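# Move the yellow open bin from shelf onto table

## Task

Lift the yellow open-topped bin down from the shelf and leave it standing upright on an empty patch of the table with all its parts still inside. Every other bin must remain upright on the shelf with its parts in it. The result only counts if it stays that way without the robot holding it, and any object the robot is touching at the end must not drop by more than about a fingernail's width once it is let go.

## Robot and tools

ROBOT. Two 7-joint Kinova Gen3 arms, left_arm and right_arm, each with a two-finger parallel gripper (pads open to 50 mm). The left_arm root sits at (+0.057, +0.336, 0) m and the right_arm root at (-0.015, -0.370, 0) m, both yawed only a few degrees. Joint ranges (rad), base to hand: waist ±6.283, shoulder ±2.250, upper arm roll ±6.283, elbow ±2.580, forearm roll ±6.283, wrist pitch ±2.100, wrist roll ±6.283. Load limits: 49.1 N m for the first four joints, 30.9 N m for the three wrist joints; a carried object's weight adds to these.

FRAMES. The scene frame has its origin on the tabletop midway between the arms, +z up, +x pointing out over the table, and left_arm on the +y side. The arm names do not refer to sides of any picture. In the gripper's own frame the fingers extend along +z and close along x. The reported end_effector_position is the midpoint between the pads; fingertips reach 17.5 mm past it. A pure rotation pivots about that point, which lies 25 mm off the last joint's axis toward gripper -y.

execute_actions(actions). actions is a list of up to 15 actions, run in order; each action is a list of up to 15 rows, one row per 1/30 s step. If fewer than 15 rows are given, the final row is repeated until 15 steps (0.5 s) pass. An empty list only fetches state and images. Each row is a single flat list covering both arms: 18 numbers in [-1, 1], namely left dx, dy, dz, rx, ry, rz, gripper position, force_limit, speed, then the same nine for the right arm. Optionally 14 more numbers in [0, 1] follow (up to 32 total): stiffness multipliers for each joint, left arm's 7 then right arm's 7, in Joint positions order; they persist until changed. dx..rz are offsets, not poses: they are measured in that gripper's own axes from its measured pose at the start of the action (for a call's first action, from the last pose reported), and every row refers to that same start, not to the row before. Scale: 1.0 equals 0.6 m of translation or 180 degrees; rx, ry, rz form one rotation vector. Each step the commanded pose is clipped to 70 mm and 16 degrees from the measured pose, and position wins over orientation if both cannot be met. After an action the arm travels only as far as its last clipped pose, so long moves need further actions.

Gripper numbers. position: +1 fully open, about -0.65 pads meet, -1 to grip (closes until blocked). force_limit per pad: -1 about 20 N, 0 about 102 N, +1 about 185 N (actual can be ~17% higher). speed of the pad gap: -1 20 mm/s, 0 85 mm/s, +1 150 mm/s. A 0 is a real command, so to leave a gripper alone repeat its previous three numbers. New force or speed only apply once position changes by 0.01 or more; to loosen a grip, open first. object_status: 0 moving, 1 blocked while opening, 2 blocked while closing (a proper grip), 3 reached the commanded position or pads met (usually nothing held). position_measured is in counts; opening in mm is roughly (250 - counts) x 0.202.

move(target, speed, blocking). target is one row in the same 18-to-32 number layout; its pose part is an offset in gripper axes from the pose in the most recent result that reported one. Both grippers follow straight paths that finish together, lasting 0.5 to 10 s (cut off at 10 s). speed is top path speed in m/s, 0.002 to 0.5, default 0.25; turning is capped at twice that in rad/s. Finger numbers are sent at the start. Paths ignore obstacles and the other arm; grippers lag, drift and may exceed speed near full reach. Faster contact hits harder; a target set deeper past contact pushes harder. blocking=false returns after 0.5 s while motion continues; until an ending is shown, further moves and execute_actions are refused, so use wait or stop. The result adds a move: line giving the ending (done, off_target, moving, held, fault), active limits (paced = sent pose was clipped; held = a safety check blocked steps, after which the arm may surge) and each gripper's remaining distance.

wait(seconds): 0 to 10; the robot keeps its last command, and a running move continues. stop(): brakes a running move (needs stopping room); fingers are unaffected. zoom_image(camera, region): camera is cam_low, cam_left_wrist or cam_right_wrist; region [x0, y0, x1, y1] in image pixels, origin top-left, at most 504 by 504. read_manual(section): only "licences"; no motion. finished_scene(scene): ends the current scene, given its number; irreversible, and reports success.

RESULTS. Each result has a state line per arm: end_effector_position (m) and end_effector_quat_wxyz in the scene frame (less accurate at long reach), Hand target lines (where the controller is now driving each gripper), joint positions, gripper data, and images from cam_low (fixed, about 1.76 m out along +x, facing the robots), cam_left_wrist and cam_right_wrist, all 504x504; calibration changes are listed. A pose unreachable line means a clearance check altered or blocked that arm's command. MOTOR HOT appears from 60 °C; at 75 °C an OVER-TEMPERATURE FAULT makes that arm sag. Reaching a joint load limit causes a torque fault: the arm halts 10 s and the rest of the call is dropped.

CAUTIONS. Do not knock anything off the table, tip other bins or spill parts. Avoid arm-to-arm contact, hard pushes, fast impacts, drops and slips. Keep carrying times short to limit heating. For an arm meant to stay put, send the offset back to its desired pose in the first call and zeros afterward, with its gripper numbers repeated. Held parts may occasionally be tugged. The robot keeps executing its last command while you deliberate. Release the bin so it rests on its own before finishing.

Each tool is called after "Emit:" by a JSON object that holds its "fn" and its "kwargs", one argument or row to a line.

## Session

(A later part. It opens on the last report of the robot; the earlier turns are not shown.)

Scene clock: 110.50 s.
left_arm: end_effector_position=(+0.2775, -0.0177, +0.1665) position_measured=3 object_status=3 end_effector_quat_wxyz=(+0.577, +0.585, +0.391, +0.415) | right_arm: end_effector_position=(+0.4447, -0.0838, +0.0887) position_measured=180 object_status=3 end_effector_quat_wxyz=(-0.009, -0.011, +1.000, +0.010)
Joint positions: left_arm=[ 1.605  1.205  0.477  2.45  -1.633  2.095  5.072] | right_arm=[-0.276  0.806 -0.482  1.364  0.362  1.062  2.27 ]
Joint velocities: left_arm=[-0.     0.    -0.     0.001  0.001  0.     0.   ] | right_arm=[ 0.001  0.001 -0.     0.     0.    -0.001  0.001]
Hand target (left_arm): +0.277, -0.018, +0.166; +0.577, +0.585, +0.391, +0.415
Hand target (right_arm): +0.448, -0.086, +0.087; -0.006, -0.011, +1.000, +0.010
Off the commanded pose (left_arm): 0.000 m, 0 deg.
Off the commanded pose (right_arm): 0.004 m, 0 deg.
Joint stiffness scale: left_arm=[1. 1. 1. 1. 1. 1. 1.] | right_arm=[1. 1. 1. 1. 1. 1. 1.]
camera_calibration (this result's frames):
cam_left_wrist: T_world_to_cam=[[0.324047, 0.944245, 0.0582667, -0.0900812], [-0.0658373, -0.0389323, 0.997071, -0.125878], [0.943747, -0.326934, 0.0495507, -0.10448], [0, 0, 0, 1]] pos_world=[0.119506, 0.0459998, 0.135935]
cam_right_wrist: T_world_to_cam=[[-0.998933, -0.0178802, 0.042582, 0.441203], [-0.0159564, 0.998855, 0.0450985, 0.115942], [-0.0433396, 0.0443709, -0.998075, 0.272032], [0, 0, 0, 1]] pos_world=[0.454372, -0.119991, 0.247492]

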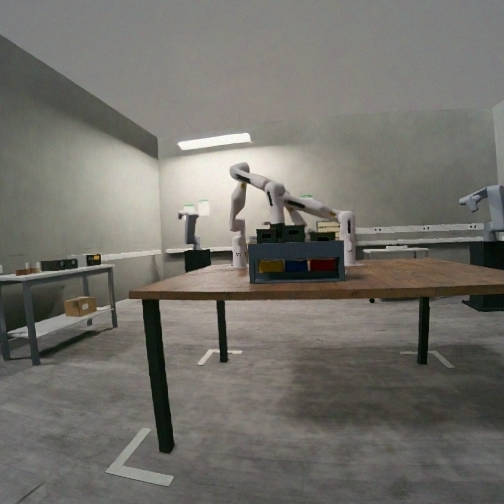

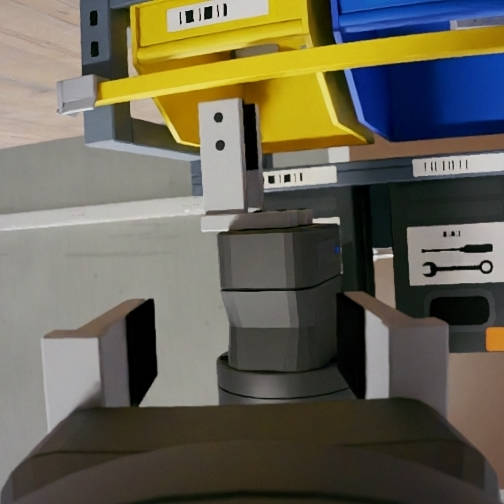

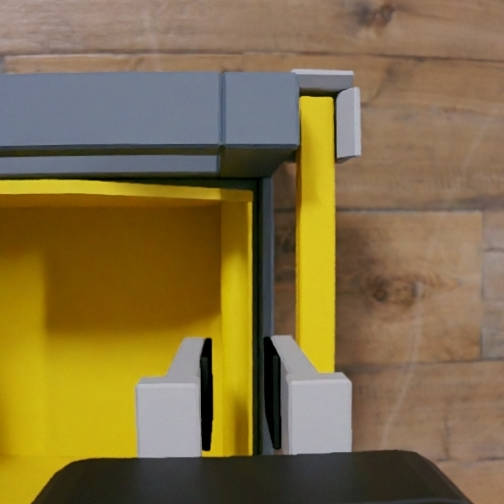

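Emit:
{"fn": "execute_actions", "kwargs": {
  "actions": [
    [[0,0,0,0,0,0,1,0,0, -0.0078,-0.003,0.0133,0,0,0,-0.188,0,0]]
  ]
}}

Scene clock: 111.57 s.
left_arm: end_effector_position=(+0.2775, -0.0177, +0.1665) position_measured=3 object_status=3 end_effector_quat_wxyz=(+0.577, +0.585, +0.391, +0.415) | right_arm: end_effector_position=(+0.4439, -0.0844, +0.0818) position_measured=180 object_status=3 end_effector_quat_wxyz=(-0.014, -0.010, +1.000, +0.009)
Joint positions: left_arm=[ 1.605  1.205  0.477  2.45  -1.633  2.095  5.072] | right_arm=[-0.274  0.819 -0.482  1.362  0.362  1.059  2.27 ]
Joint velocities: left_arm=[-0.     0.    -0.     0.    -0.001  0.    -0.   ] | right_arm=[ 0.003  0.001 -0.    -0.001  0.     0.001  0.   ]
Hand target (left_arm): +0.277, -0.018, +0.166; +0.577, +0.585, +0.391, +0.415
Hand target (right_arm): +0.449, -0.085, +0.081; -0.009, -0.011, +1.000, +0.010
Off the commanded pose (left_arm): 0.000 m, 0 deg.
Off the commanded pose (right_arm): 0.006 m, 1 deg.
Joint stiffness scale: left_arm=[1. 1. 1. 1. 1. 1. 1.] | right_arm=[1. 1. 1. 1. 1. 1. 1.]
camera_calibration (this result's frames):
cam_left_wrist: T_world_to_cam=[[0.324047, 0.944245, 0.0582667, -0.0900812], [-0.0658372, -0.0389324, 0.997071, -0.125878], [0.943747, -0.326934, 0.0495505, -0.10448], [0, 0, 0, 1]] pos_world=[0.119506, 0.0459998, 0.135935]
cam_right_wrist: T_world_to_cam=[[-0.998494, -0.0155456, 0.0526155, 0.43985], [-0.013263, 0.998967, 0.043456, 0.115743], [-0.0532367, 0.0426927, -0.997669, 0.269296], [0, 0, 0, 1]] pos_world=[0.455059, -0.120283, 0.240495]

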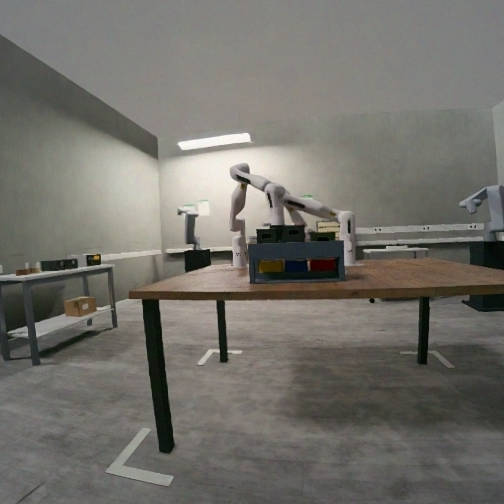

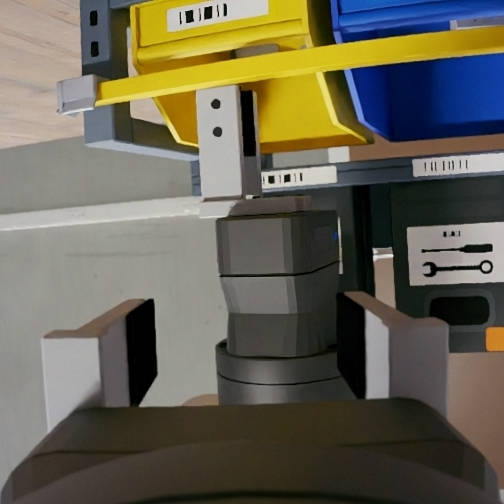

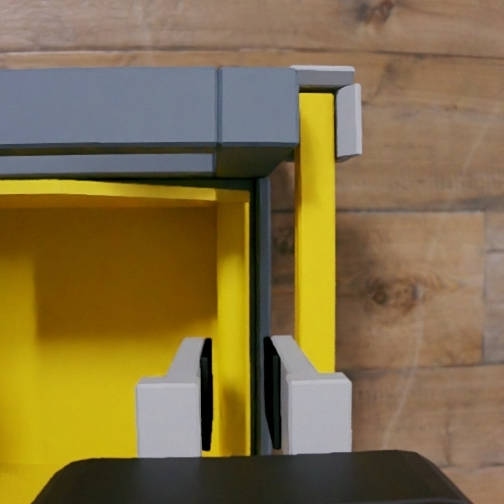

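Emit:
{"fn": "execute_actions", "kwargs": {
  "actions": [
    [[0,0,0,0,0,0,1,0,0, -0.0033,-0.003,0.0133,0.006,-0.0095,0,-0.188,0,0]]
  ]
}}

Scene clock: 114.83 s.
left_arm: end_effector_position=(+0.2775, -0.0177, +0.1665) position_measured=3 object_status=3 end_effector_quat_wxyz=(+0.577, +0.585, +0.391, +0.415) | right_arm: end_effector_position=(+0.4426, -0.0856, +0.0742) position_measured=180 object_status=3 end_effector_quat_wxyz=(-0.004, -0.011, +1.000, +0.001)
Joint positions: left_arm=[ 1.605  1.205  0.477  2.45  -1.633  2.095  5.072] | right_arm=[-0.295  0.819 -0.463  1.387  0.382  1.031  2.245]
Joint velocities: left_arm=[-0. -0.  0. -0.  0. -0.  0.] | right_arm=[-0.006 -0.001  0.008  0.001 -0.    -0.003  0.   ]
Hand target (left_arm): +0.277, -0.018, +0.166; +0.577, +0.585, +0.391, +0.415
Hand target (right_arm): +0.446, -0.086, +0.074; +0.001, -0.010, +1.000, -0.000
Off the commanded pose (left_arm): 0.000 m, 0 deg.
Off the commanded pose (right_arm): 0.003 m, 1 deg.
Joint stiffness scale: left_arm=[1. 1. 1. 1. 1. 1. 1.] | right_arm=[1. 1. 1. 1. 1. 1. 1.]
camera_calibration (this result's frames):
cam_left_wrist: T_world_to_cam=[[0.324047, 0.944245, 0.0582667, -0.0900812], [-0.0658373, -0.0389323, 0.997071, -0.125878], [0.943747, -0.326934, 0.0495507, -0.10448], [0, 0, 0, 1]] pos_world=[0.119506, 0.0459998, 0.135935]
cam_right_wrist: T_world_to_cam=[[-0.999302, -0.0155059, 0.0340006, 0.440702], [-0.0146073, 0.999542, 0.0265209, 0.119187], [-0.0343962, 0.0260057, -0.99907, 0.252072], [0, 0, 0, 1]] pos_world=[0.450805, -0.118854, 0.233693]

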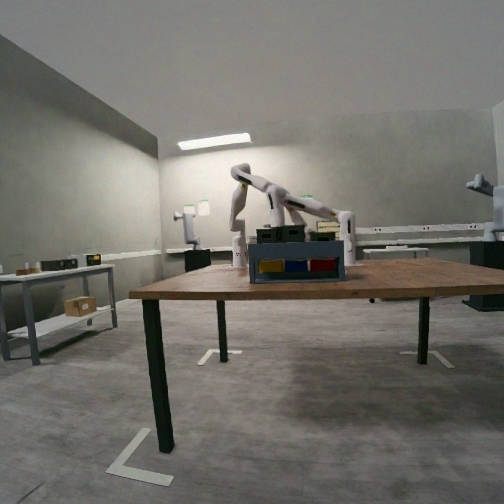

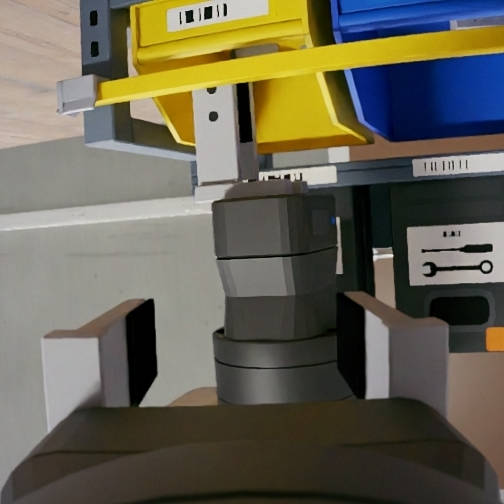

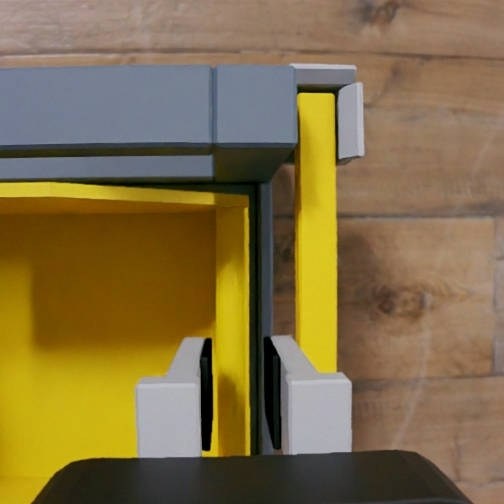

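Emit:
{"fn": "execute_actions", "kwargs": {
  "actions": [
    [[0,0,0,0,0,0,1,0,0, -0.006,0,0,0,0,0,-0.188,0,0]]
  ]
}}

Scene clock: 116.13 s.
left_arm: end_effector_position=(+0.2775, -0.0177, +0.1665) position_measured=3 object_status=3 end_effector_quat_wxyz=(+0.577, +0.585, +0.391, +0.415) | right_arm: end_effector_position=(+0.4462, -0.0831, +0.0748) position_measured=180 object_status=3 end_effector_quat_wxyz=(-0.002, -0.009, +1.000, +0.003)
Joint positions: left_arm=[ 1.605  1.205  0.477  2.45  -1.633  2.095  5.072] | right_arm=[-0.296  0.823 -0.462  1.376  0.382  1.031  2.245]
Joint velocities: left_arm=[-0.  0.  0.  0.  0. -0.  0.] | right_arm=[ 0.     0.     0.    -0.001 -0.     0.001 -0.   ]
Hand target (left_arm): +0.277, -0.018, +0.166; +0.577, +0.585, +0.391, +0.415
Hand target (right_arm): +0.446, -0.086, +0.074; -0.004, -0.011, +1.000, +0.001
Off the commanded pose (left_arm): 0.000 m, 0 deg.
Off the commanded pose (right_arm): 0.002 m, 0 deg.
Joint stiffness scale: left_arm=[1. 1. 1. 1. 1. 1. 1.] | right_arm=[1. 1. 1. 1. 1. 1. 1.]
camera_calibration (this result's frames):
cam_left_wrist: T_world_to_cam=[[0.324047, 0.944245, 0.0582667, -0.0900812], [-0.0658371, -0.0389324, 0.997071, -0.125878], [0.943747, -0.326934, 0.0495505, -0.10448], [0, 0, 0, 1]] pos_world=[0.119506, 0.0459998, 0.135935]
cam_right_wrist: T_world_to_cam=[[-0.999479, -0.0128933, 0.0295987, 0.444888], [-0.0119653, 0.999438, 0.031318, 0.115196], [-0.0299859, 0.0309475, -0.999071, 0.251097], [0, 0, 0, 1]] pos_world=[0.453564, -0.117166, 0.234088]

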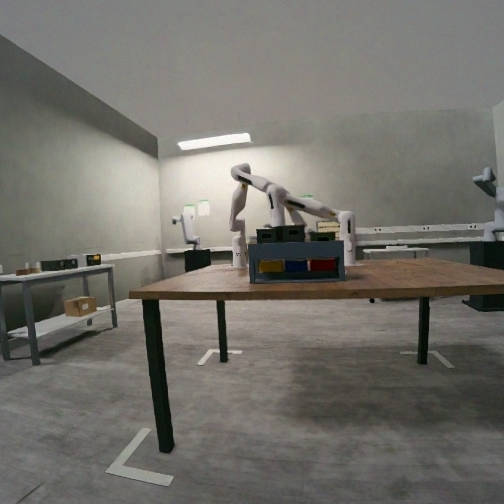

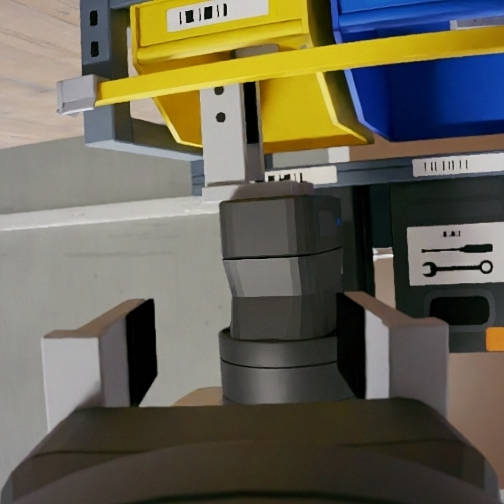

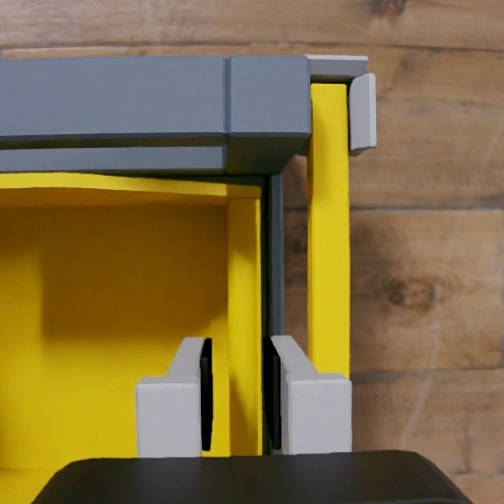

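Emit:
{"fn": "move", "kwargs": {
  "target": [0,0,0,0,0,0,1,0,0, -0.0033,-0.004,0.045,0,0,0,-0.188,0,0],
  "speed": 0.03
}}

Scene clock: 117.97 s.
left_arm: end_effector_position=(+0.2775, -0.0177, +0.1665) position_measured=3 object_status=3 end_effector_quat_wxyz=(+0.577, +0.585, +0.391, +0.415) | right_arm: end_effector_position=(+0.4456, -0.0846, +0.0501) position_measured=180 object_status=3 end_effector_quat_wxyz=(-0.006, -0.008, +1.000, +0.004)
Joint positions: left_arm=[ 1.605  1.205  0.477  2.45  -1.633  2.095  5.072] | right_arm=[-0.298  0.856 -0.445  1.396  0.385  0.98   2.245]
Joint velocities: left_arm=[ 0.  0.  0.  0.  0. -0. -0.] | right_arm=[-0.003  0.002  0.006 -0.     0.    -0.002  0.   ]
Hand target (left_arm): +0.277, -0.018, +0.166; +0.577, +0.585, +0.391, +0.415
Hand target (right_arm): +0.448, -0.085, +0.048; -0.002, -0.009, +1.000, +0.003
Off the commanded pose (left_arm): 0.000 m, 0 deg.
Off the commanded pose (right_arm): 0.003 m, 0 deg.
Joint stiffness scale: left_arm=[1. 1. 1. 1. 1. 1. 1.] | right_arm=[1. 1. 1. 1. 1. 1. 1.]
move: done
camera_calibration (this result's frames):
cam_left_wrist: T_world_to_cam=[[0.324047, 0.944245, 0.0582665, -0.0900811], [-0.065837, -0.0389322, 0.997071, -0.125878], [0.943747, -0.326934, 0.0495504, -0.10448], [0, 0, 0, 1]] pos_world=[0.119506, 0.0459998, 0.135935]
cam_right_wrist: T_world_to_cam=[[-0.999239, -0.0108187, 0.0374722, 0.444721], [-0.00953688, 0.999369, 0.034218, 0.116205], [-0.0378187, 0.0338346, -0.998712, 0.230195], [0, 0, 0, 1]] pos_world=[0.454197, -0.119109, 0.209257]

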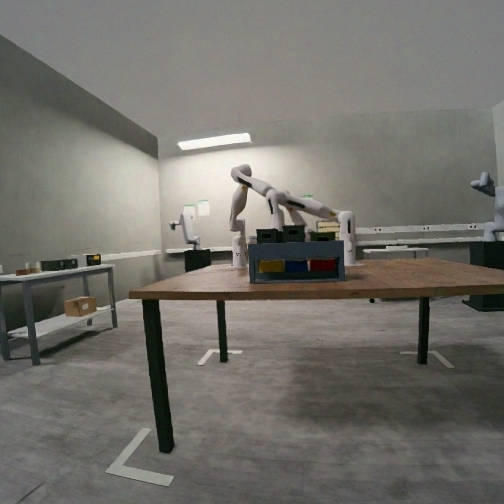

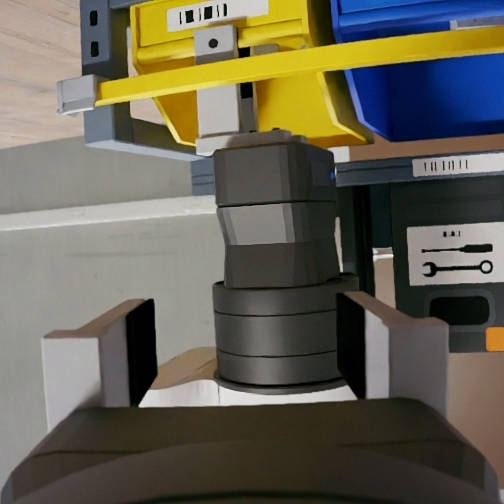

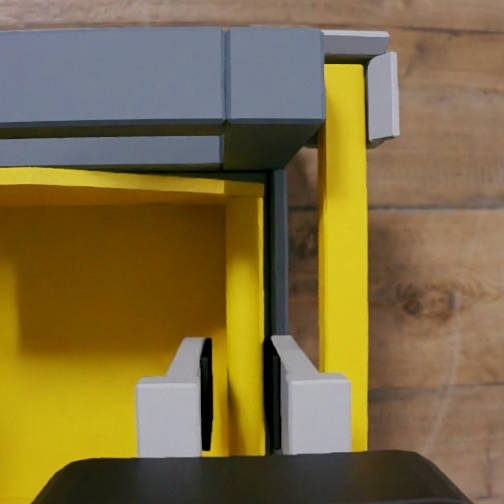

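Emit:
{"fn": "execute_actions", "kwargs": {
  "actions": [
    [[0,0,0,0,0,0,1,0,0, -0.0033,-0.002,0.007,0,0,0,-0.188,0,0]]
  ]
}}

Scene clock: 118.93 s.
left_arm: end_effector_position=(+0.2775, -0.0177, +0.1665) position_measured=3 object_status=3 end_effector_quat_wxyz=(+0.577, +0.585, +0.391, +0.415) | right_arm: end_effector_position=(+0.4445, -0.0851, +0.0471) position_measured=180 object_status=3 end_effector_quat_wxyz=(-0.008, -0.008, +1.000, +0.003)
Joint positions: left_arm=[ 1.605  1.205  0.477  2.45  -1.633  2.095  5.072] | right_arm=[-0.298  0.862 -0.445  1.396  0.385  0.98   2.245]
Joint velocities: left_arm=[ 0.  0.  0. -0. -0.  0. -0.] | right_arm=[ 0.     0.001 -0.001 -0.     0.     0.001  0.   ]
Hand target (left_arm): +0.277, -0.018, +0.166; +0.577, +0.585, +0.391, +0.415
Hand target (right_arm): +0.448, -0.086, +0.046; -0.006, -0.008, +1.000, +0.004
Off the commanded pose (left_arm): 0.000 m, 0 deg.
Off the commanded pose (right_arm): 0.003 m, 0 deg.
Joint stiffness scale: left_arm=[1. 1. 1. 1. 1. 1. 1.] | right_arm=[1. 1. 1. 1. 1. 1. 1.]
camera_calibration (this result's frames):
cam_left_wrist: T_world_to_cam=[[0.324047, 0.944245, 0.0582667, -0.0900812], [-0.0658372, -0.0389323, 0.997071, -0.125878], [0.943747, -0.326934, 0.0495505, -0.10448], [0, 0, 0, 1]] pos_world=[0.119506, 0.0459998, 0.135935]
cam_right_wrist: T_world_to_cam=[[-0.999039, -0.0107, 0.0424966, 0.443349], [-0.00933868, 0.999441, 0.0321045, 0.116826], [-0.0428164, 0.0316767, -0.998581, 0.229216], [0, 0, 0, 1]] pos_world=[0.453829, -0.119278, 0.206299]

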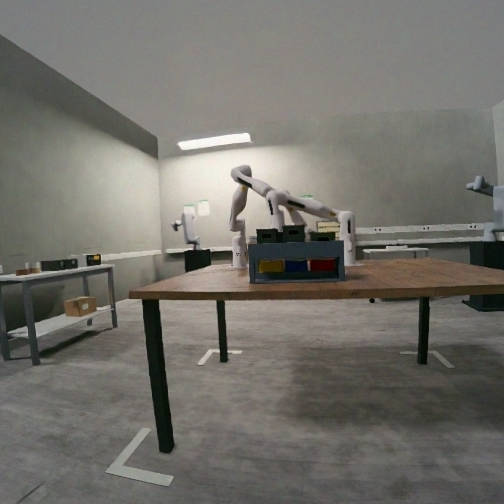

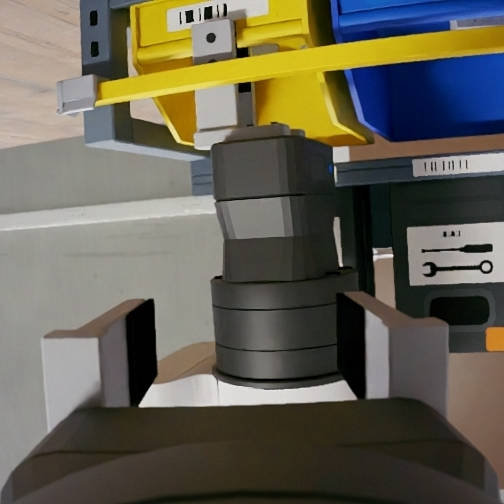

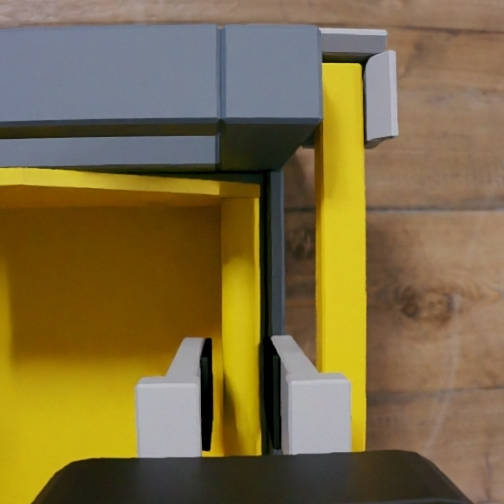

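Emit:
{"fn": "execute_actions", "kwargs": {
  "actions": [
    [[0,0,0,0,0,0,1,0,0, 0,0,0,0,0,0,-1,0.3,-0.5]]
  ]
}}

Scene clock: 119.93 s.
left_arm: end_effector_position=(+0.2775, -0.0177, +0.1665) position_measured=3 object_status=3 end_effector_quat_wxyz=(+0.577, +0.585, +0.391, +0.415) | right_arm: end_effector_position=(+0.4444, -0.0851, +0.0471) position_measured=212 object_status=2 end_effector_quat_wxyz=(-0.009, -0.008, +1.000, +0.003)
Joint positions: left_arm=[ 1.605  1.205  0.477  2.45  -1.633  2.095  5.072] | right_arm=[-0.298  0.862 -0.445  1.396  0.385  0.98   2.245]
Joint velocities: left_arm=[-0.    -0.    -0.     0.001 -0.    -0.001  0.   ] | right_arm=[ 0.001  0.    -0.     0.     0.    -0.     0.001]
Hand target (left_arm): +0.277, -0.018, +0.166; +0.577, +0.585, +0.391, +0.415
Hand target (right_arm): +0.444, -0.085, +0.047; -0.008, -0.008, +1.000, +0.003
Off the commanded pose (left_arm): 0.000 m, 0 deg.
Off the commanded pose (right_arm): 0.000 m, 0 deg.
Joint stiffness scale: left_arm=[1. 1. 1. 1. 1. 1. 1.] | right_arm=[1. 1. 1. 1. 1. 1. 1.]
camera_calibration (this result's frames):
cam_left_wrist: T_world_to_cam=[[0.324047, 0.944245, 0.0582666, -0.0900812], [-0.065837, -0.0389322, 0.997071, -0.125878], [0.943747, -0.326934, 0.0495504, -0.10448], [0, 0, 0, 1]] pos_world=[0.119506, 0.0459998, 0.135935]
cam_right_wrist: T_world_to_cam=[[-0.999037, -0.0106776, 0.0425595, 0.44334], [-0.00931532, 0.999442, 0.0320798, 0.116834], [-0.0428783, 0.0316524, -0.998579, 0.229205], [0, 0, 0, 1]] pos_world=[0.453829, -0.11929, 0.206263]

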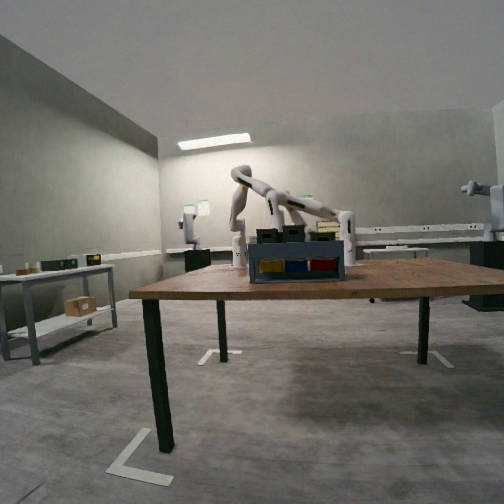

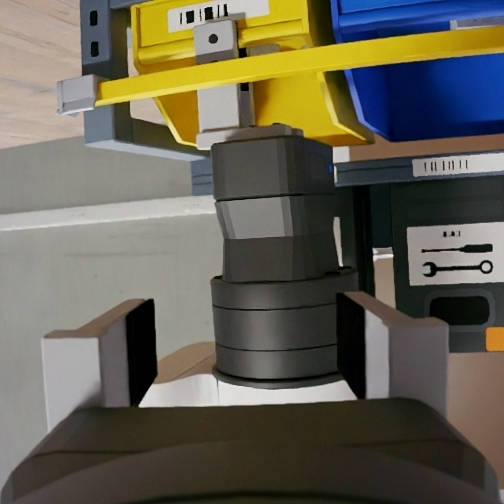

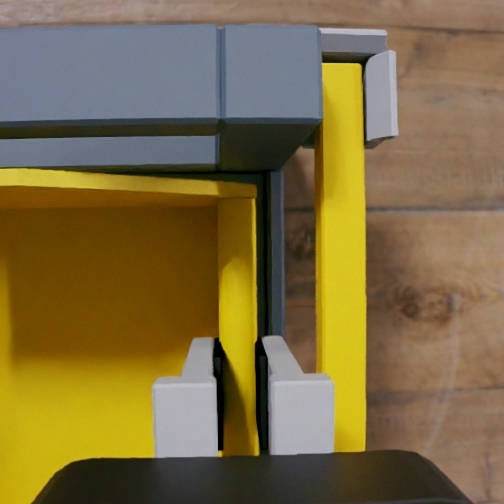

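Emit:
{"fn": "move", "kwargs": {
  "target": [0,0,0,0,0,0,1,0,0, -0.008,0,-0.033,0,0.044,0,-1,0.3,-0.5],
  "speed": 0.03
}}

Scene clock: 123.77 s.
left_arm: end_effector_position=(+0.2775, -0.0177, +0.1665) position_measured=3 object_status=3 end_effector_quat_wxyz=(+0.577, +0.585, +0.391, +0.415) | right_arm: end_effector_position=(+0.4533, -0.0856, +0.0669) position_measured=212 object_status=2 end_effector_quat_wxyz=(-0.070, -0.007, +0.998, +0.002)
Joint positions: left_arm=[ 1.605  1.205  0.477  2.45  -1.633  2.095  5.072] | right_arm=[-0.255  0.934 -0.504  1.188  0.33   1.218  2.339]
Joint velocities: left_arm=[ 0.001  0.001  0.     0.     0.001 -0.    -0.   ] | right_arm=[ 0.007  0.008 -0.009 -0.007 -0.     0.006 -0.   ]
Hand target (left_arm): +0.277, -0.018, +0.166; +0.577, +0.585, +0.391, +0.415
Hand target (right_arm): +0.450, -0.085, +0.067; -0.077, -0.008, +0.997, +0.003
Off the commanded pose (left_arm): 0.000 m, 0 deg.
Off the commanded pose (right_arm): 0.004 m, 1 deg.
Joint stiffness scale: left_arm=[1. 1. 1. 1. 1. 1. 1.] | right_arm=[1. 1. 1. 1. 1. 1. 1.]
move: off_target (right_arm)
camera_calibration (this result's frames):
cam_left_wrist: T_world_to_cam=[[0.324047, 0.944245, 0.0582666, -0.0900812], [-0.0658373, -0.0389322, 0.997071, -0.125878], [0.943747, -0.326934, 0.0495506, -0.10448], [0, 0, 0, 1]] pos_world=[0.119506, 0.0459998, 0.135935]
cam_right_wrist: T_world_to_cam=[[-0.986202, -0.00937681, 0.165281, 0.43743], [-0.00474011, 0.999585, 0.0284256, 0.114965], [-0.165479, 0.0272499, -0.985837, 0.303743], [0, 0, 0, 1]] pos_world=[0.482202, -0.119092, 0.223874]

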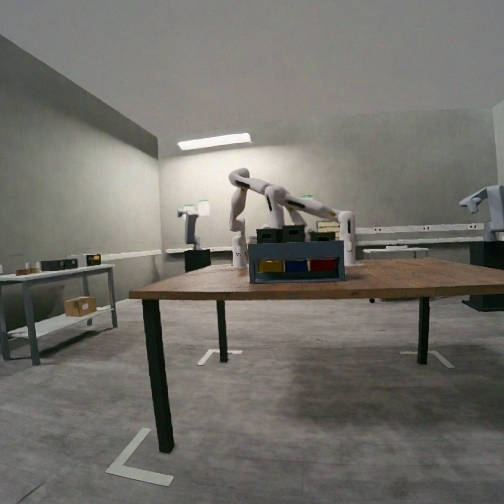

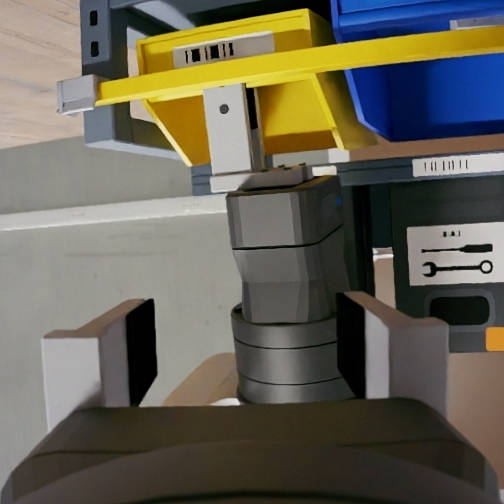

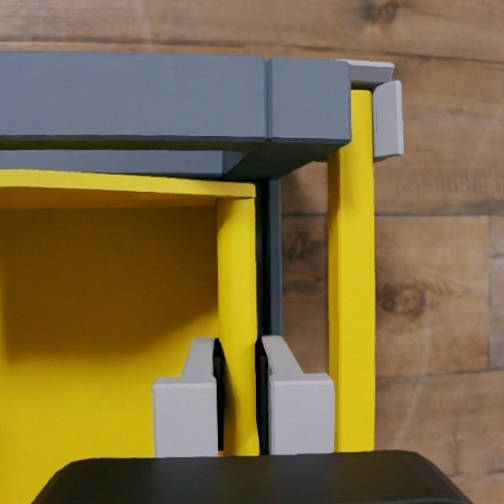

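Emit:
{"fn": "move", "kwargs": {
  "target": [0,0,0,0,0,0,1,0,0, -0.009,0,-0.033,0,0.044,0,-1,0.3,-0.5],
  "speed": 0.03
}}

Scene clock: 127.37 s.
left_arm: end_effector_position=(+0.2775, -0.0177, +0.1665) position_measured=3 object_status=3 end_effector_quat_wxyz=(+0.577, +0.585, +0.391, +0.415) | right_arm: end_effector_position=(+0.4628, -0.0861, +0.0854) position_measured=212 object_status=2 end_effector_quat_wxyz=(-0.135, -0.006, +0.991, -0.001)
Joint positions: left_arm=[ 1.605  1.205  0.477  2.45  -1.633  2.095  5.072] | right_arm=[-0.248  1.032 -0.537  0.934  0.289  1.477  2.409]
Joint velocities: left_arm=[ 0.    -0.    -0.     0.    -0.001 -0.     0.   ] | right_arm=[-0.001  0.009 -0.004 -0.011 -0.     0.009 -0.   ]
Hand target (left_arm): +0.277, -0.018, +0.166; +0.577, +0.585, +0.391, +0.415
Hand target (right_arm): +0.462, -0.086, +0.086; -0.139, -0.007, +0.990, +0.001
Off the commanded pose (left_arm): 0.000 m, 0 deg.
Off the commanded pose (right_arm): 0.001 m, 1 deg.
Joint stiffness scale: left_arm=[1. 1. 1. 1. 1. 1. 1.] | right_arm=[1. 1. 1. 1. 1. 1. 1.]
move: done
camera_calibration (this result's frames):
cam_left_wrist: T_world_to_cam=[[0.324047, 0.944245, 0.0582667, -0.0900812], [-0.0658371, -0.0389324, 0.997071, -0.125878], [0.943747, -0.326934, 0.0495504, -0.10448], [0, 0, 0, 1]] pos_world=[0.119506, 0.0459998, 0.135935]
cam_right_wrist: T_world_to_cam=[[-0.956645, -0.0050503, 0.291213, 0.419638], [0.00150624, 0.999751, 0.022286, 0.11259], [-0.291253, 0.0217584, -0.956398, 0.378746], [0, 0, 0, 1]] pos_world=[0.511586, -0.118683, 0.237518]

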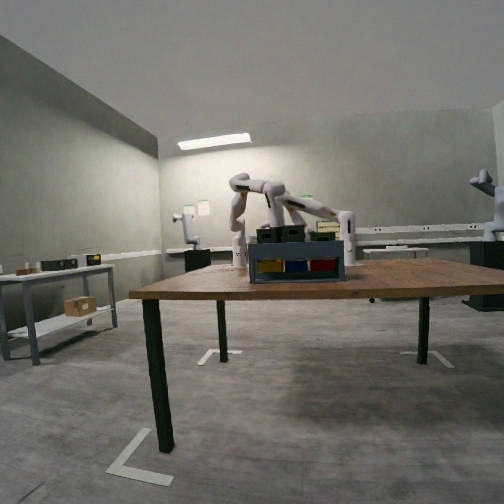

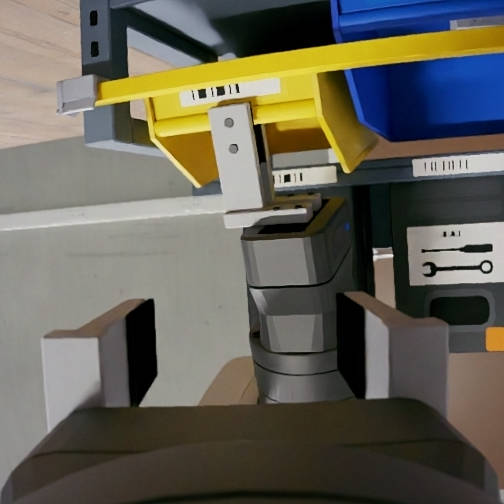

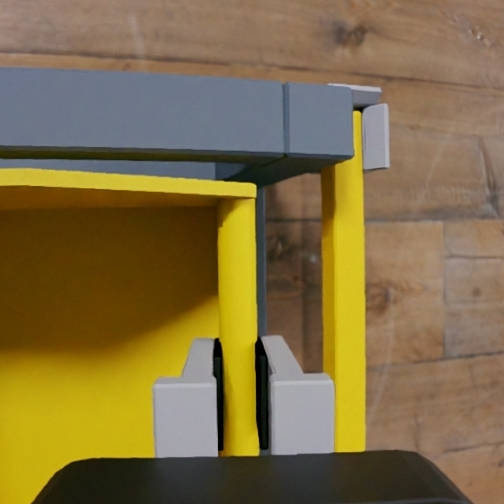

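Emit:
{"fn": "move", "kwargs": {
  "target": [0,0,0,0,0,0,1,0,0, 0.0065,0,-0.0225,0,0.033,0,-1,0.3,-0.5],
  "speed": 0.03
}}

Scene clock: 130.43 s.
left_arm: end_effector_position=(+0.2775, -0.0177, +0.1665) position_measured=3 object_status=3 end_effector_quat_wxyz=(+0.577, +0.585, +0.391, +0.415) | right_arm: end_effector_position=(+0.4644, -0.0869, +0.0934) position_measured=212 object_status=2 end_effector_quat_wxyz=(-0.182, -0.003, +0.983, -0.003)
Joint positions: left_arm=[ 1.605  1.205  0.477  2.45  -1.633  2.095  5.072] | right_arm=[-0.258  1.116 -0.556  0.747  0.271  1.658  2.441]
Joint velocities: left_arm=[ 0. -0. -0. -0. -0.  0.  0.] | right_arm=[-0.002  0.008 -0.004 -0.013 -0.     0.011  0.001]
Hand target (left_arm): +0.277, -0.018, +0.166; +0.577, +0.585, +0.391, +0.415
Hand target (right_arm): +0.463, -0.086, +0.099; -0.186, -0.005, +0.983, -0.001
Off the commanded pose (left_arm): 0.000 m, 0 deg.
Off the commanded pose (right_arm): 0.006 m, 1 deg.
Joint stiffness scale: left_arm=[1. 1. 1. 1. 1. 1. 1.] | right_arm=[1. 1. 1. 1. 1. 1. 1.]
move: off_target (right_arm)
camera_calibration (this result's frames):
cam_left_wrist: T_world_to_cam=[[0.324047, 0.944245, 0.0582669, -0.0900812], [-0.0658374, -0.0389325, 0.997071, -0.125878], [0.943747, -0.326934, 0.0495507, -0.10448], [0, 0, 0, 1]] pos_world=[0.119506, 0.0459998, 0.135935]
cam_right_wrist: T_world_to_cam=[[-0.924125, 0.00163513, 0.382087, 0.395904], [0.00816893, 0.999847, 0.0154788, 0.110793], [-0.382003, 0.0174256, -0.923997, 0.425654], [0, 0, 0, 1]] pos_world=[0.52756, -0.118841, 0.240318]

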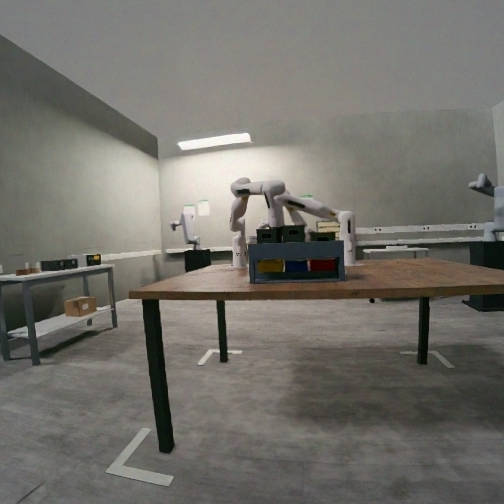

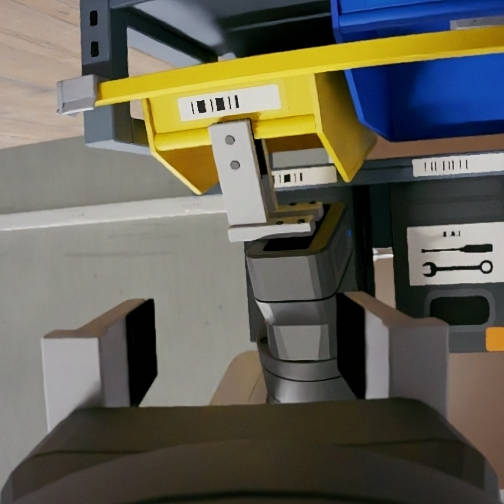

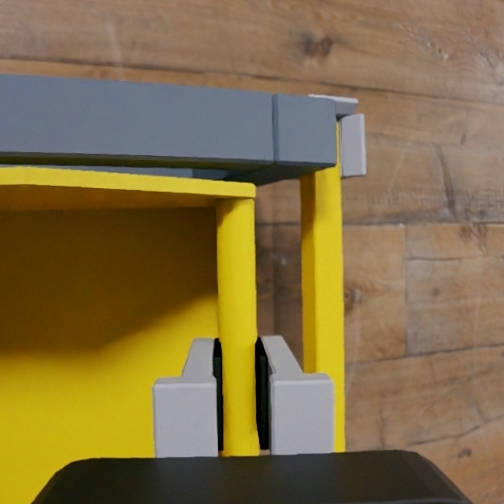

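Emit:
{"fn": "wait", "kwargs": {
  "seconds": 0.5
}}

Scene clock: 131.20 s.
left_arm: end_effector_position=(+0.2775, -0.0177, +0.1665) position_measured=3 object_status=3 end_effector_quat_wxyz=(+0.577, +0.585, +0.391, +0.415) | right_arm: end_effector_position=(+0.4644, -0.0869, +0.0933) position_measured=212 object_status=2 end_effector_quat_wxyz=(-0.183, -0.003, +0.983, -0.003)
Joint positions: left_arm=[ 1.605  1.205  0.477  2.45  -1.633  2.095  5.072] | right_arm=[-0.258  1.116 -0.556  0.745  0.271  1.659  2.441]
Joint velocities: left_arm=[-0.     0.001  0.     0.    -0.001  0.001  0.   ] | right_arm=[ 0.001  0.     0.    -0.     0.    -0.001 -0.   ]
Hand target (left_arm): +0.277, -0.018, +0.166; +0.577, +0.585, +0.391, +0.415
Hand target (right_arm): +0.463, -0.086, +0.099; -0.186, -0.005, +0.983, -0.001
Off the commanded pose (left_arm): 0.000 m, 0 deg.
Off the commanded pose (right_arm): 0.006 m, 1 deg.
Joint stiffness scale: left_arm=[1. 1. 1. 1. 1. 1. 1.] | right_arm=[1. 1. 1. 1. 1. 1. 1.]
wait: 0.50 s; at rest from the start
camera_calibration (this result's frames):
cam_left_wrist: T_world_to_cam=[[0.324047, 0.944245, 0.0582666, -0.0900812], [-0.0658373, -0.0389322, 0.997071, -0.125878], [0.943747, -0.326934, 0.0495507, -0.10448], [0, 0, 0, 1]] pos_world=[0.119506, 0.0459998, 0.135935]
cam_right_wrist: T_world_to_cam=[[-0.923889, 0.00179727, 0.382656, 0.395768], [0.00835475, 0.999845, 0.0154757, 0.1107], [-0.382569, 0.0174948, -0.923761, 0.425861], [0, 0, 0, 1]] pos_world=[0.527642, -0.118844, 0.240238]

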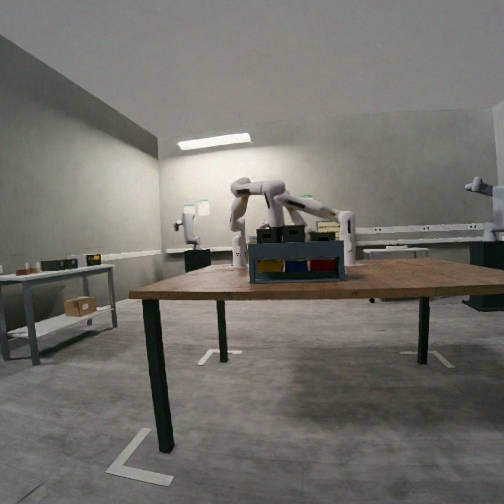

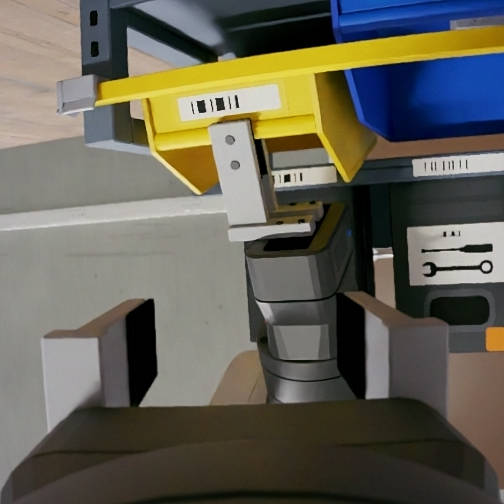

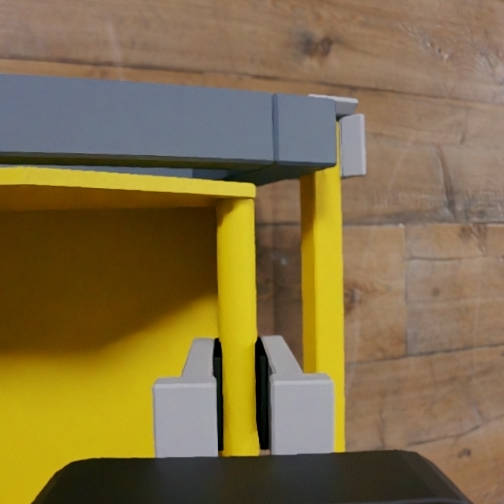

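Emit:
{"fn": "move", "kwargs": {
  "target": [0,0,0,0,0,0,1,0,0, 0.067,0,0,0,0,0,-1,0.3,-0.5],
  "speed": 0.03
}}

Scene clock: 134.33 s.
left_arm: end_effector_position=(+0.2775, -0.0177, +0.1665) position_measured=3 object_status=3 end_effector_quat_wxyz=(+0.577, +0.585, +0.391, +0.415) | right_arm: end_effector_position=(+0.4318, -0.0903, +0.1071) position_measured=212 object_status=2 end_effector_quat_wxyz=(-0.177, -0.004, +0.984, -0.006)
Joint positions: left_arm=[ 1.605  1.205  0.477  2.45  -1.633  2.095  5.072] | right_arm=[-0.231  1.017 -0.581  0.941  0.262  1.566  2.385]
Joint velocities: left_arm=[ 0. -0.  0. -0.  0. -0. -0.] | right_arm=[-0.001 -0.    -0.001 -0.     0.     0.    -0.001]
Hand target (left_arm): +0.277, -0.018, +0.166; +0.577, +0.585, +0.391, +0.415
Hand target (right_arm): +0.427, -0.087, +0.108; -0.182, -0.003, +0.983, -0.003
Off the commanded pose (left_arm): 0.000 m, 0 deg.
Off the commanded pose (right_arm): 0.006 m, 1 deg.
Joint stiffness scale: left_arm=[1. 1. 1. 1. 1. 1. 1.] | right_arm=[1. 1. 1. 1. 1. 1. 1.]
move: off_target (right_arm)
camera_calibration (this result's frames):
cam_left_wrist: T_world_to_cam=[[0.324047, 0.944245, 0.0582667, -0.0900812], [-0.0658372, -0.0389324, 0.997071, -0.125878], [0.943747, -0.326934, 0.0495505, -0.10448], [0, 0, 0, 1]] pos_world=[0.119506, 0.0459998, 0.135935]
cam_right_wrist: T_world_to_cam=[[-0.928066, 0.00108005, 0.372415, 0.363224], [0.00559135, 0.999923, 0.0110338, 0.115841], [-0.372375, 0.0123224, -0.928001, 0.421722], [0, 0, 0, 1]] pos_world=[0.493487, -0.121421, 0.25481]

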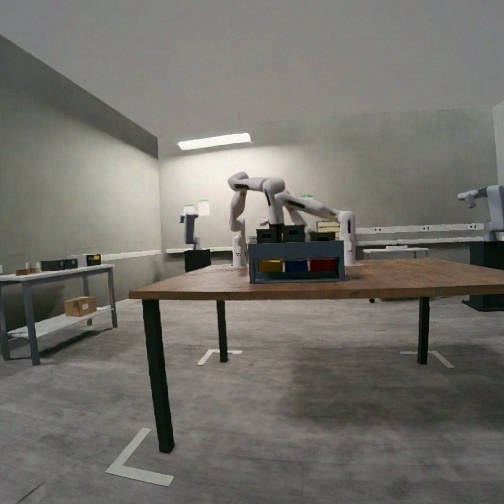

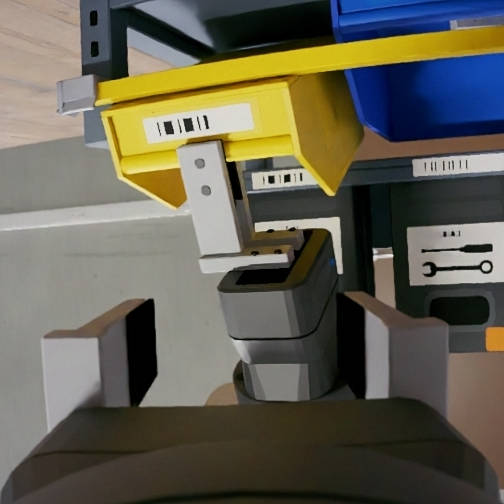

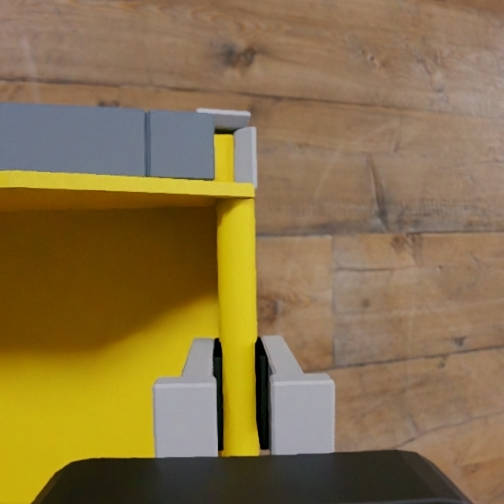

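Emit:
{"fn": "move", "kwargs": {
  "target": [0,0,0,0,0,0,1,0,0, 0.10,0,0,0,0,0,-1,0.3,-0.5],
  "speed": 0.04
}}

Scene clock: 136.77 s.
left_arm: end_effector_position=(+0.2775, -0.0177, +0.1665) position_measured=3 object_status=3 end_effector_quat_wxyz=(+0.577, +0.585, +0.391, +0.415) | right_arm: end_effector_position=(+0.3781, -0.0934, +0.1269) position_measured=212 object_status=2 end_effector_quat_wxyz=(-0.175, -0.007, +0.984, -0.011)
Joint positions: left_arm=[ 1.605  1.205  0.477  2.45  -1.633  2.095  5.072] | right_arm=[-0.214  0.891 -0.615  1.169  0.237  1.471  2.312]
Joint velocities: left_arm=[ 0.001  0.     0.    -0.    -0.001  0.     0.   ] | right_arm=[-0.    -0.01   0.     0.003 -0.003 -0.001  0.   ]
Hand target (left_arm): +0.277, -0.018, +0.166; +0.577, +0.585, +0.391, +0.415
Hand target (right_arm): +0.376, -0.090, +0.128; -0.177, -0.004, +0.984, -0.006
Off the commanded pose (left_arm): 0.000 m, 0 deg.
Off the commanded pose (right_arm): 0.004 m, 1 deg.
Joint stiffness scale: left_arm=[1. 1. 1. 1. 1. 1. 1.] | right_arm=[1. 1. 1. 1. 1. 1. 1.]
move: off_target (right_arm)
camera_calibration (this result's frames):
cam_left_wrist: T_world_to_cam=[[0.324047, 0.944245, 0.0582669, -0.0900812], [-0.0658371, -0.0389325, 0.997071, -0.125878], [0.943747, -0.326934, 0.0495504, -0.10448], [0, 0, 0, 1]] pos_world=[0.119506, 0.0459998, 0.135935]
cam_right_wrist: T_world_to_cam=[[-0.929442, -0.00421036, 0.368943, 0.306418], [-0.00344442, 0.99999, 0.00273466, 0.123445], [-0.368951, 0.00127091, -0.929448, 0.417973], [0, 0, 0, 1]] pos_world=[0.439435, -0.122685, 0.275096]

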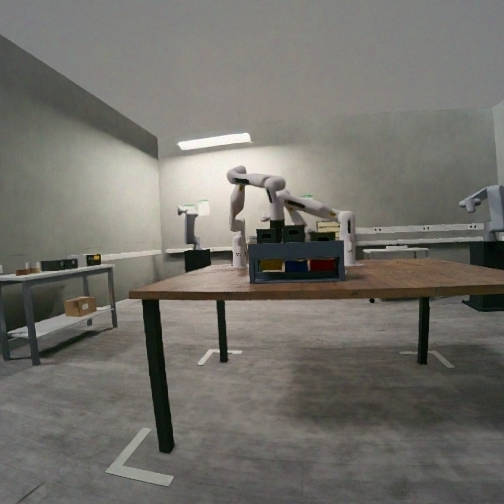

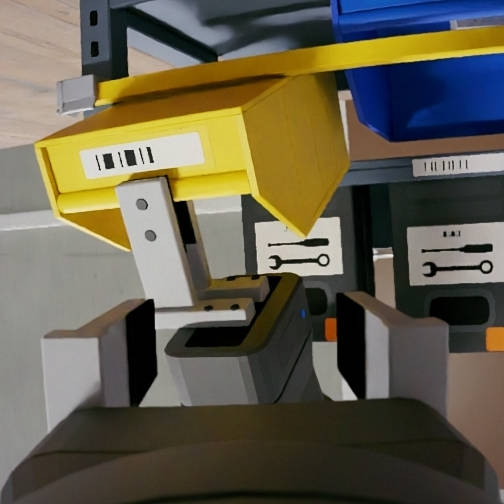

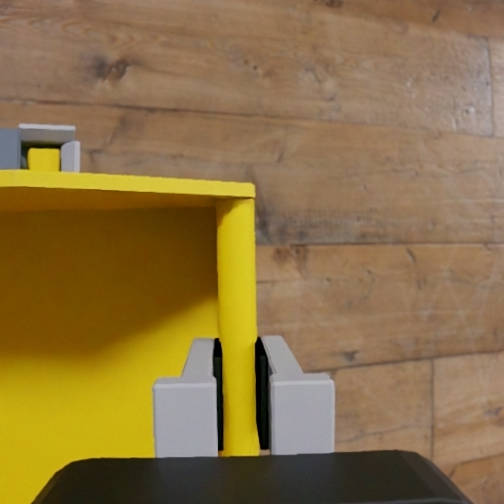

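Emit:
{"fn": "move", "kwargs": {
  "target": [0,0,-0.25,0,0,0,1,0,0, 0,0,0,0,0,0,-1,0.3,-0.5],
  "speed": 0.15
}}

Scene clock: 139.43 s.
left_arm: end_effector_position=(+0.1379, +0.0336, +0.1660) position_measured=3 object_status=3 end_effector_quat_wxyz=(+0.577, +0.585, +0.391, +0.414) | right_arm: end_effector_position=(+0.3779, -0.0934, +0.1272) position_measured=212 object_status=2 end_effector_quat_wxyz=(-0.175, -0.007, +0.984, -0.011)
Joint positions: left_arm=[ 2.     1.26   0.692  2.332 -1.113  2.095  5.23 ] | right_arm=[-0.214  0.89  -0.615  1.17   0.237  1.471  2.312]
Joint velocities: left_arm=[ 0.009  0.    -0.    -0.001  0.001  0.    -0.   ] | right_arm=[-0.    -0.     0.001  0.    -0.     0.     0.001]
Hand target (left_arm): +0.137, +0.034, +0.165; +0.577, +0.585, +0.392, +0.415
Hand target (right_arm): +0.378, -0.093, +0.127; -0.175, -0.007, +0.984, -0.011
Off the commanded pose (left_arm): 0.002 m, 0 deg.
Off the commanded pose (right_arm): 0.000 m, 0 deg.
Joint stiffness scale: left_arm=[1. 1. 1. 1. 1. 1. 1.] | right_arm=[1. 1. 1. 1. 1. 1. 1.]
move: done
camera_calibration (this result's frames):
cam_left_wrist: T_world_to_cam=[[0.325473, 0.943745, 0.0584162, -0.0934039], [-0.064562, -0.0394551, 0.997133, -0.132796], [0.943345, -0.328311, 0.0480885, 0.0443916], [0, 0, 0, 1]] pos_world=[-0.0200497, 0.0974843, 0.135737]
cam_right_wrist: T_world_to_cam=[[-0.929532, -0.00437014, 0.368715, 0.30623], [-0.00356644, 0.99999, 0.00286121, 0.123477], [-0.368724, 0.00134459, -0.929538, 0.418155], [0, 0, 0, 1]] pos_world=[0.439274, -0.1227, 0.275426]

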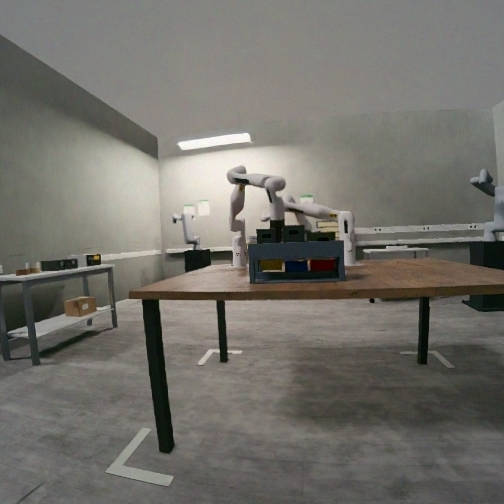

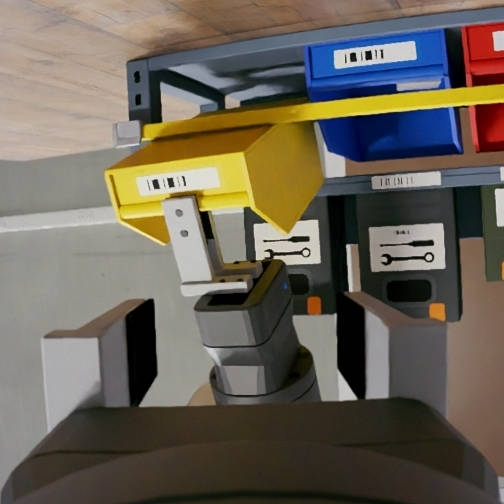

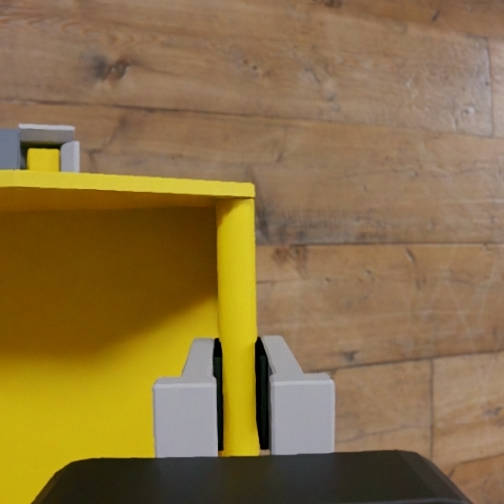

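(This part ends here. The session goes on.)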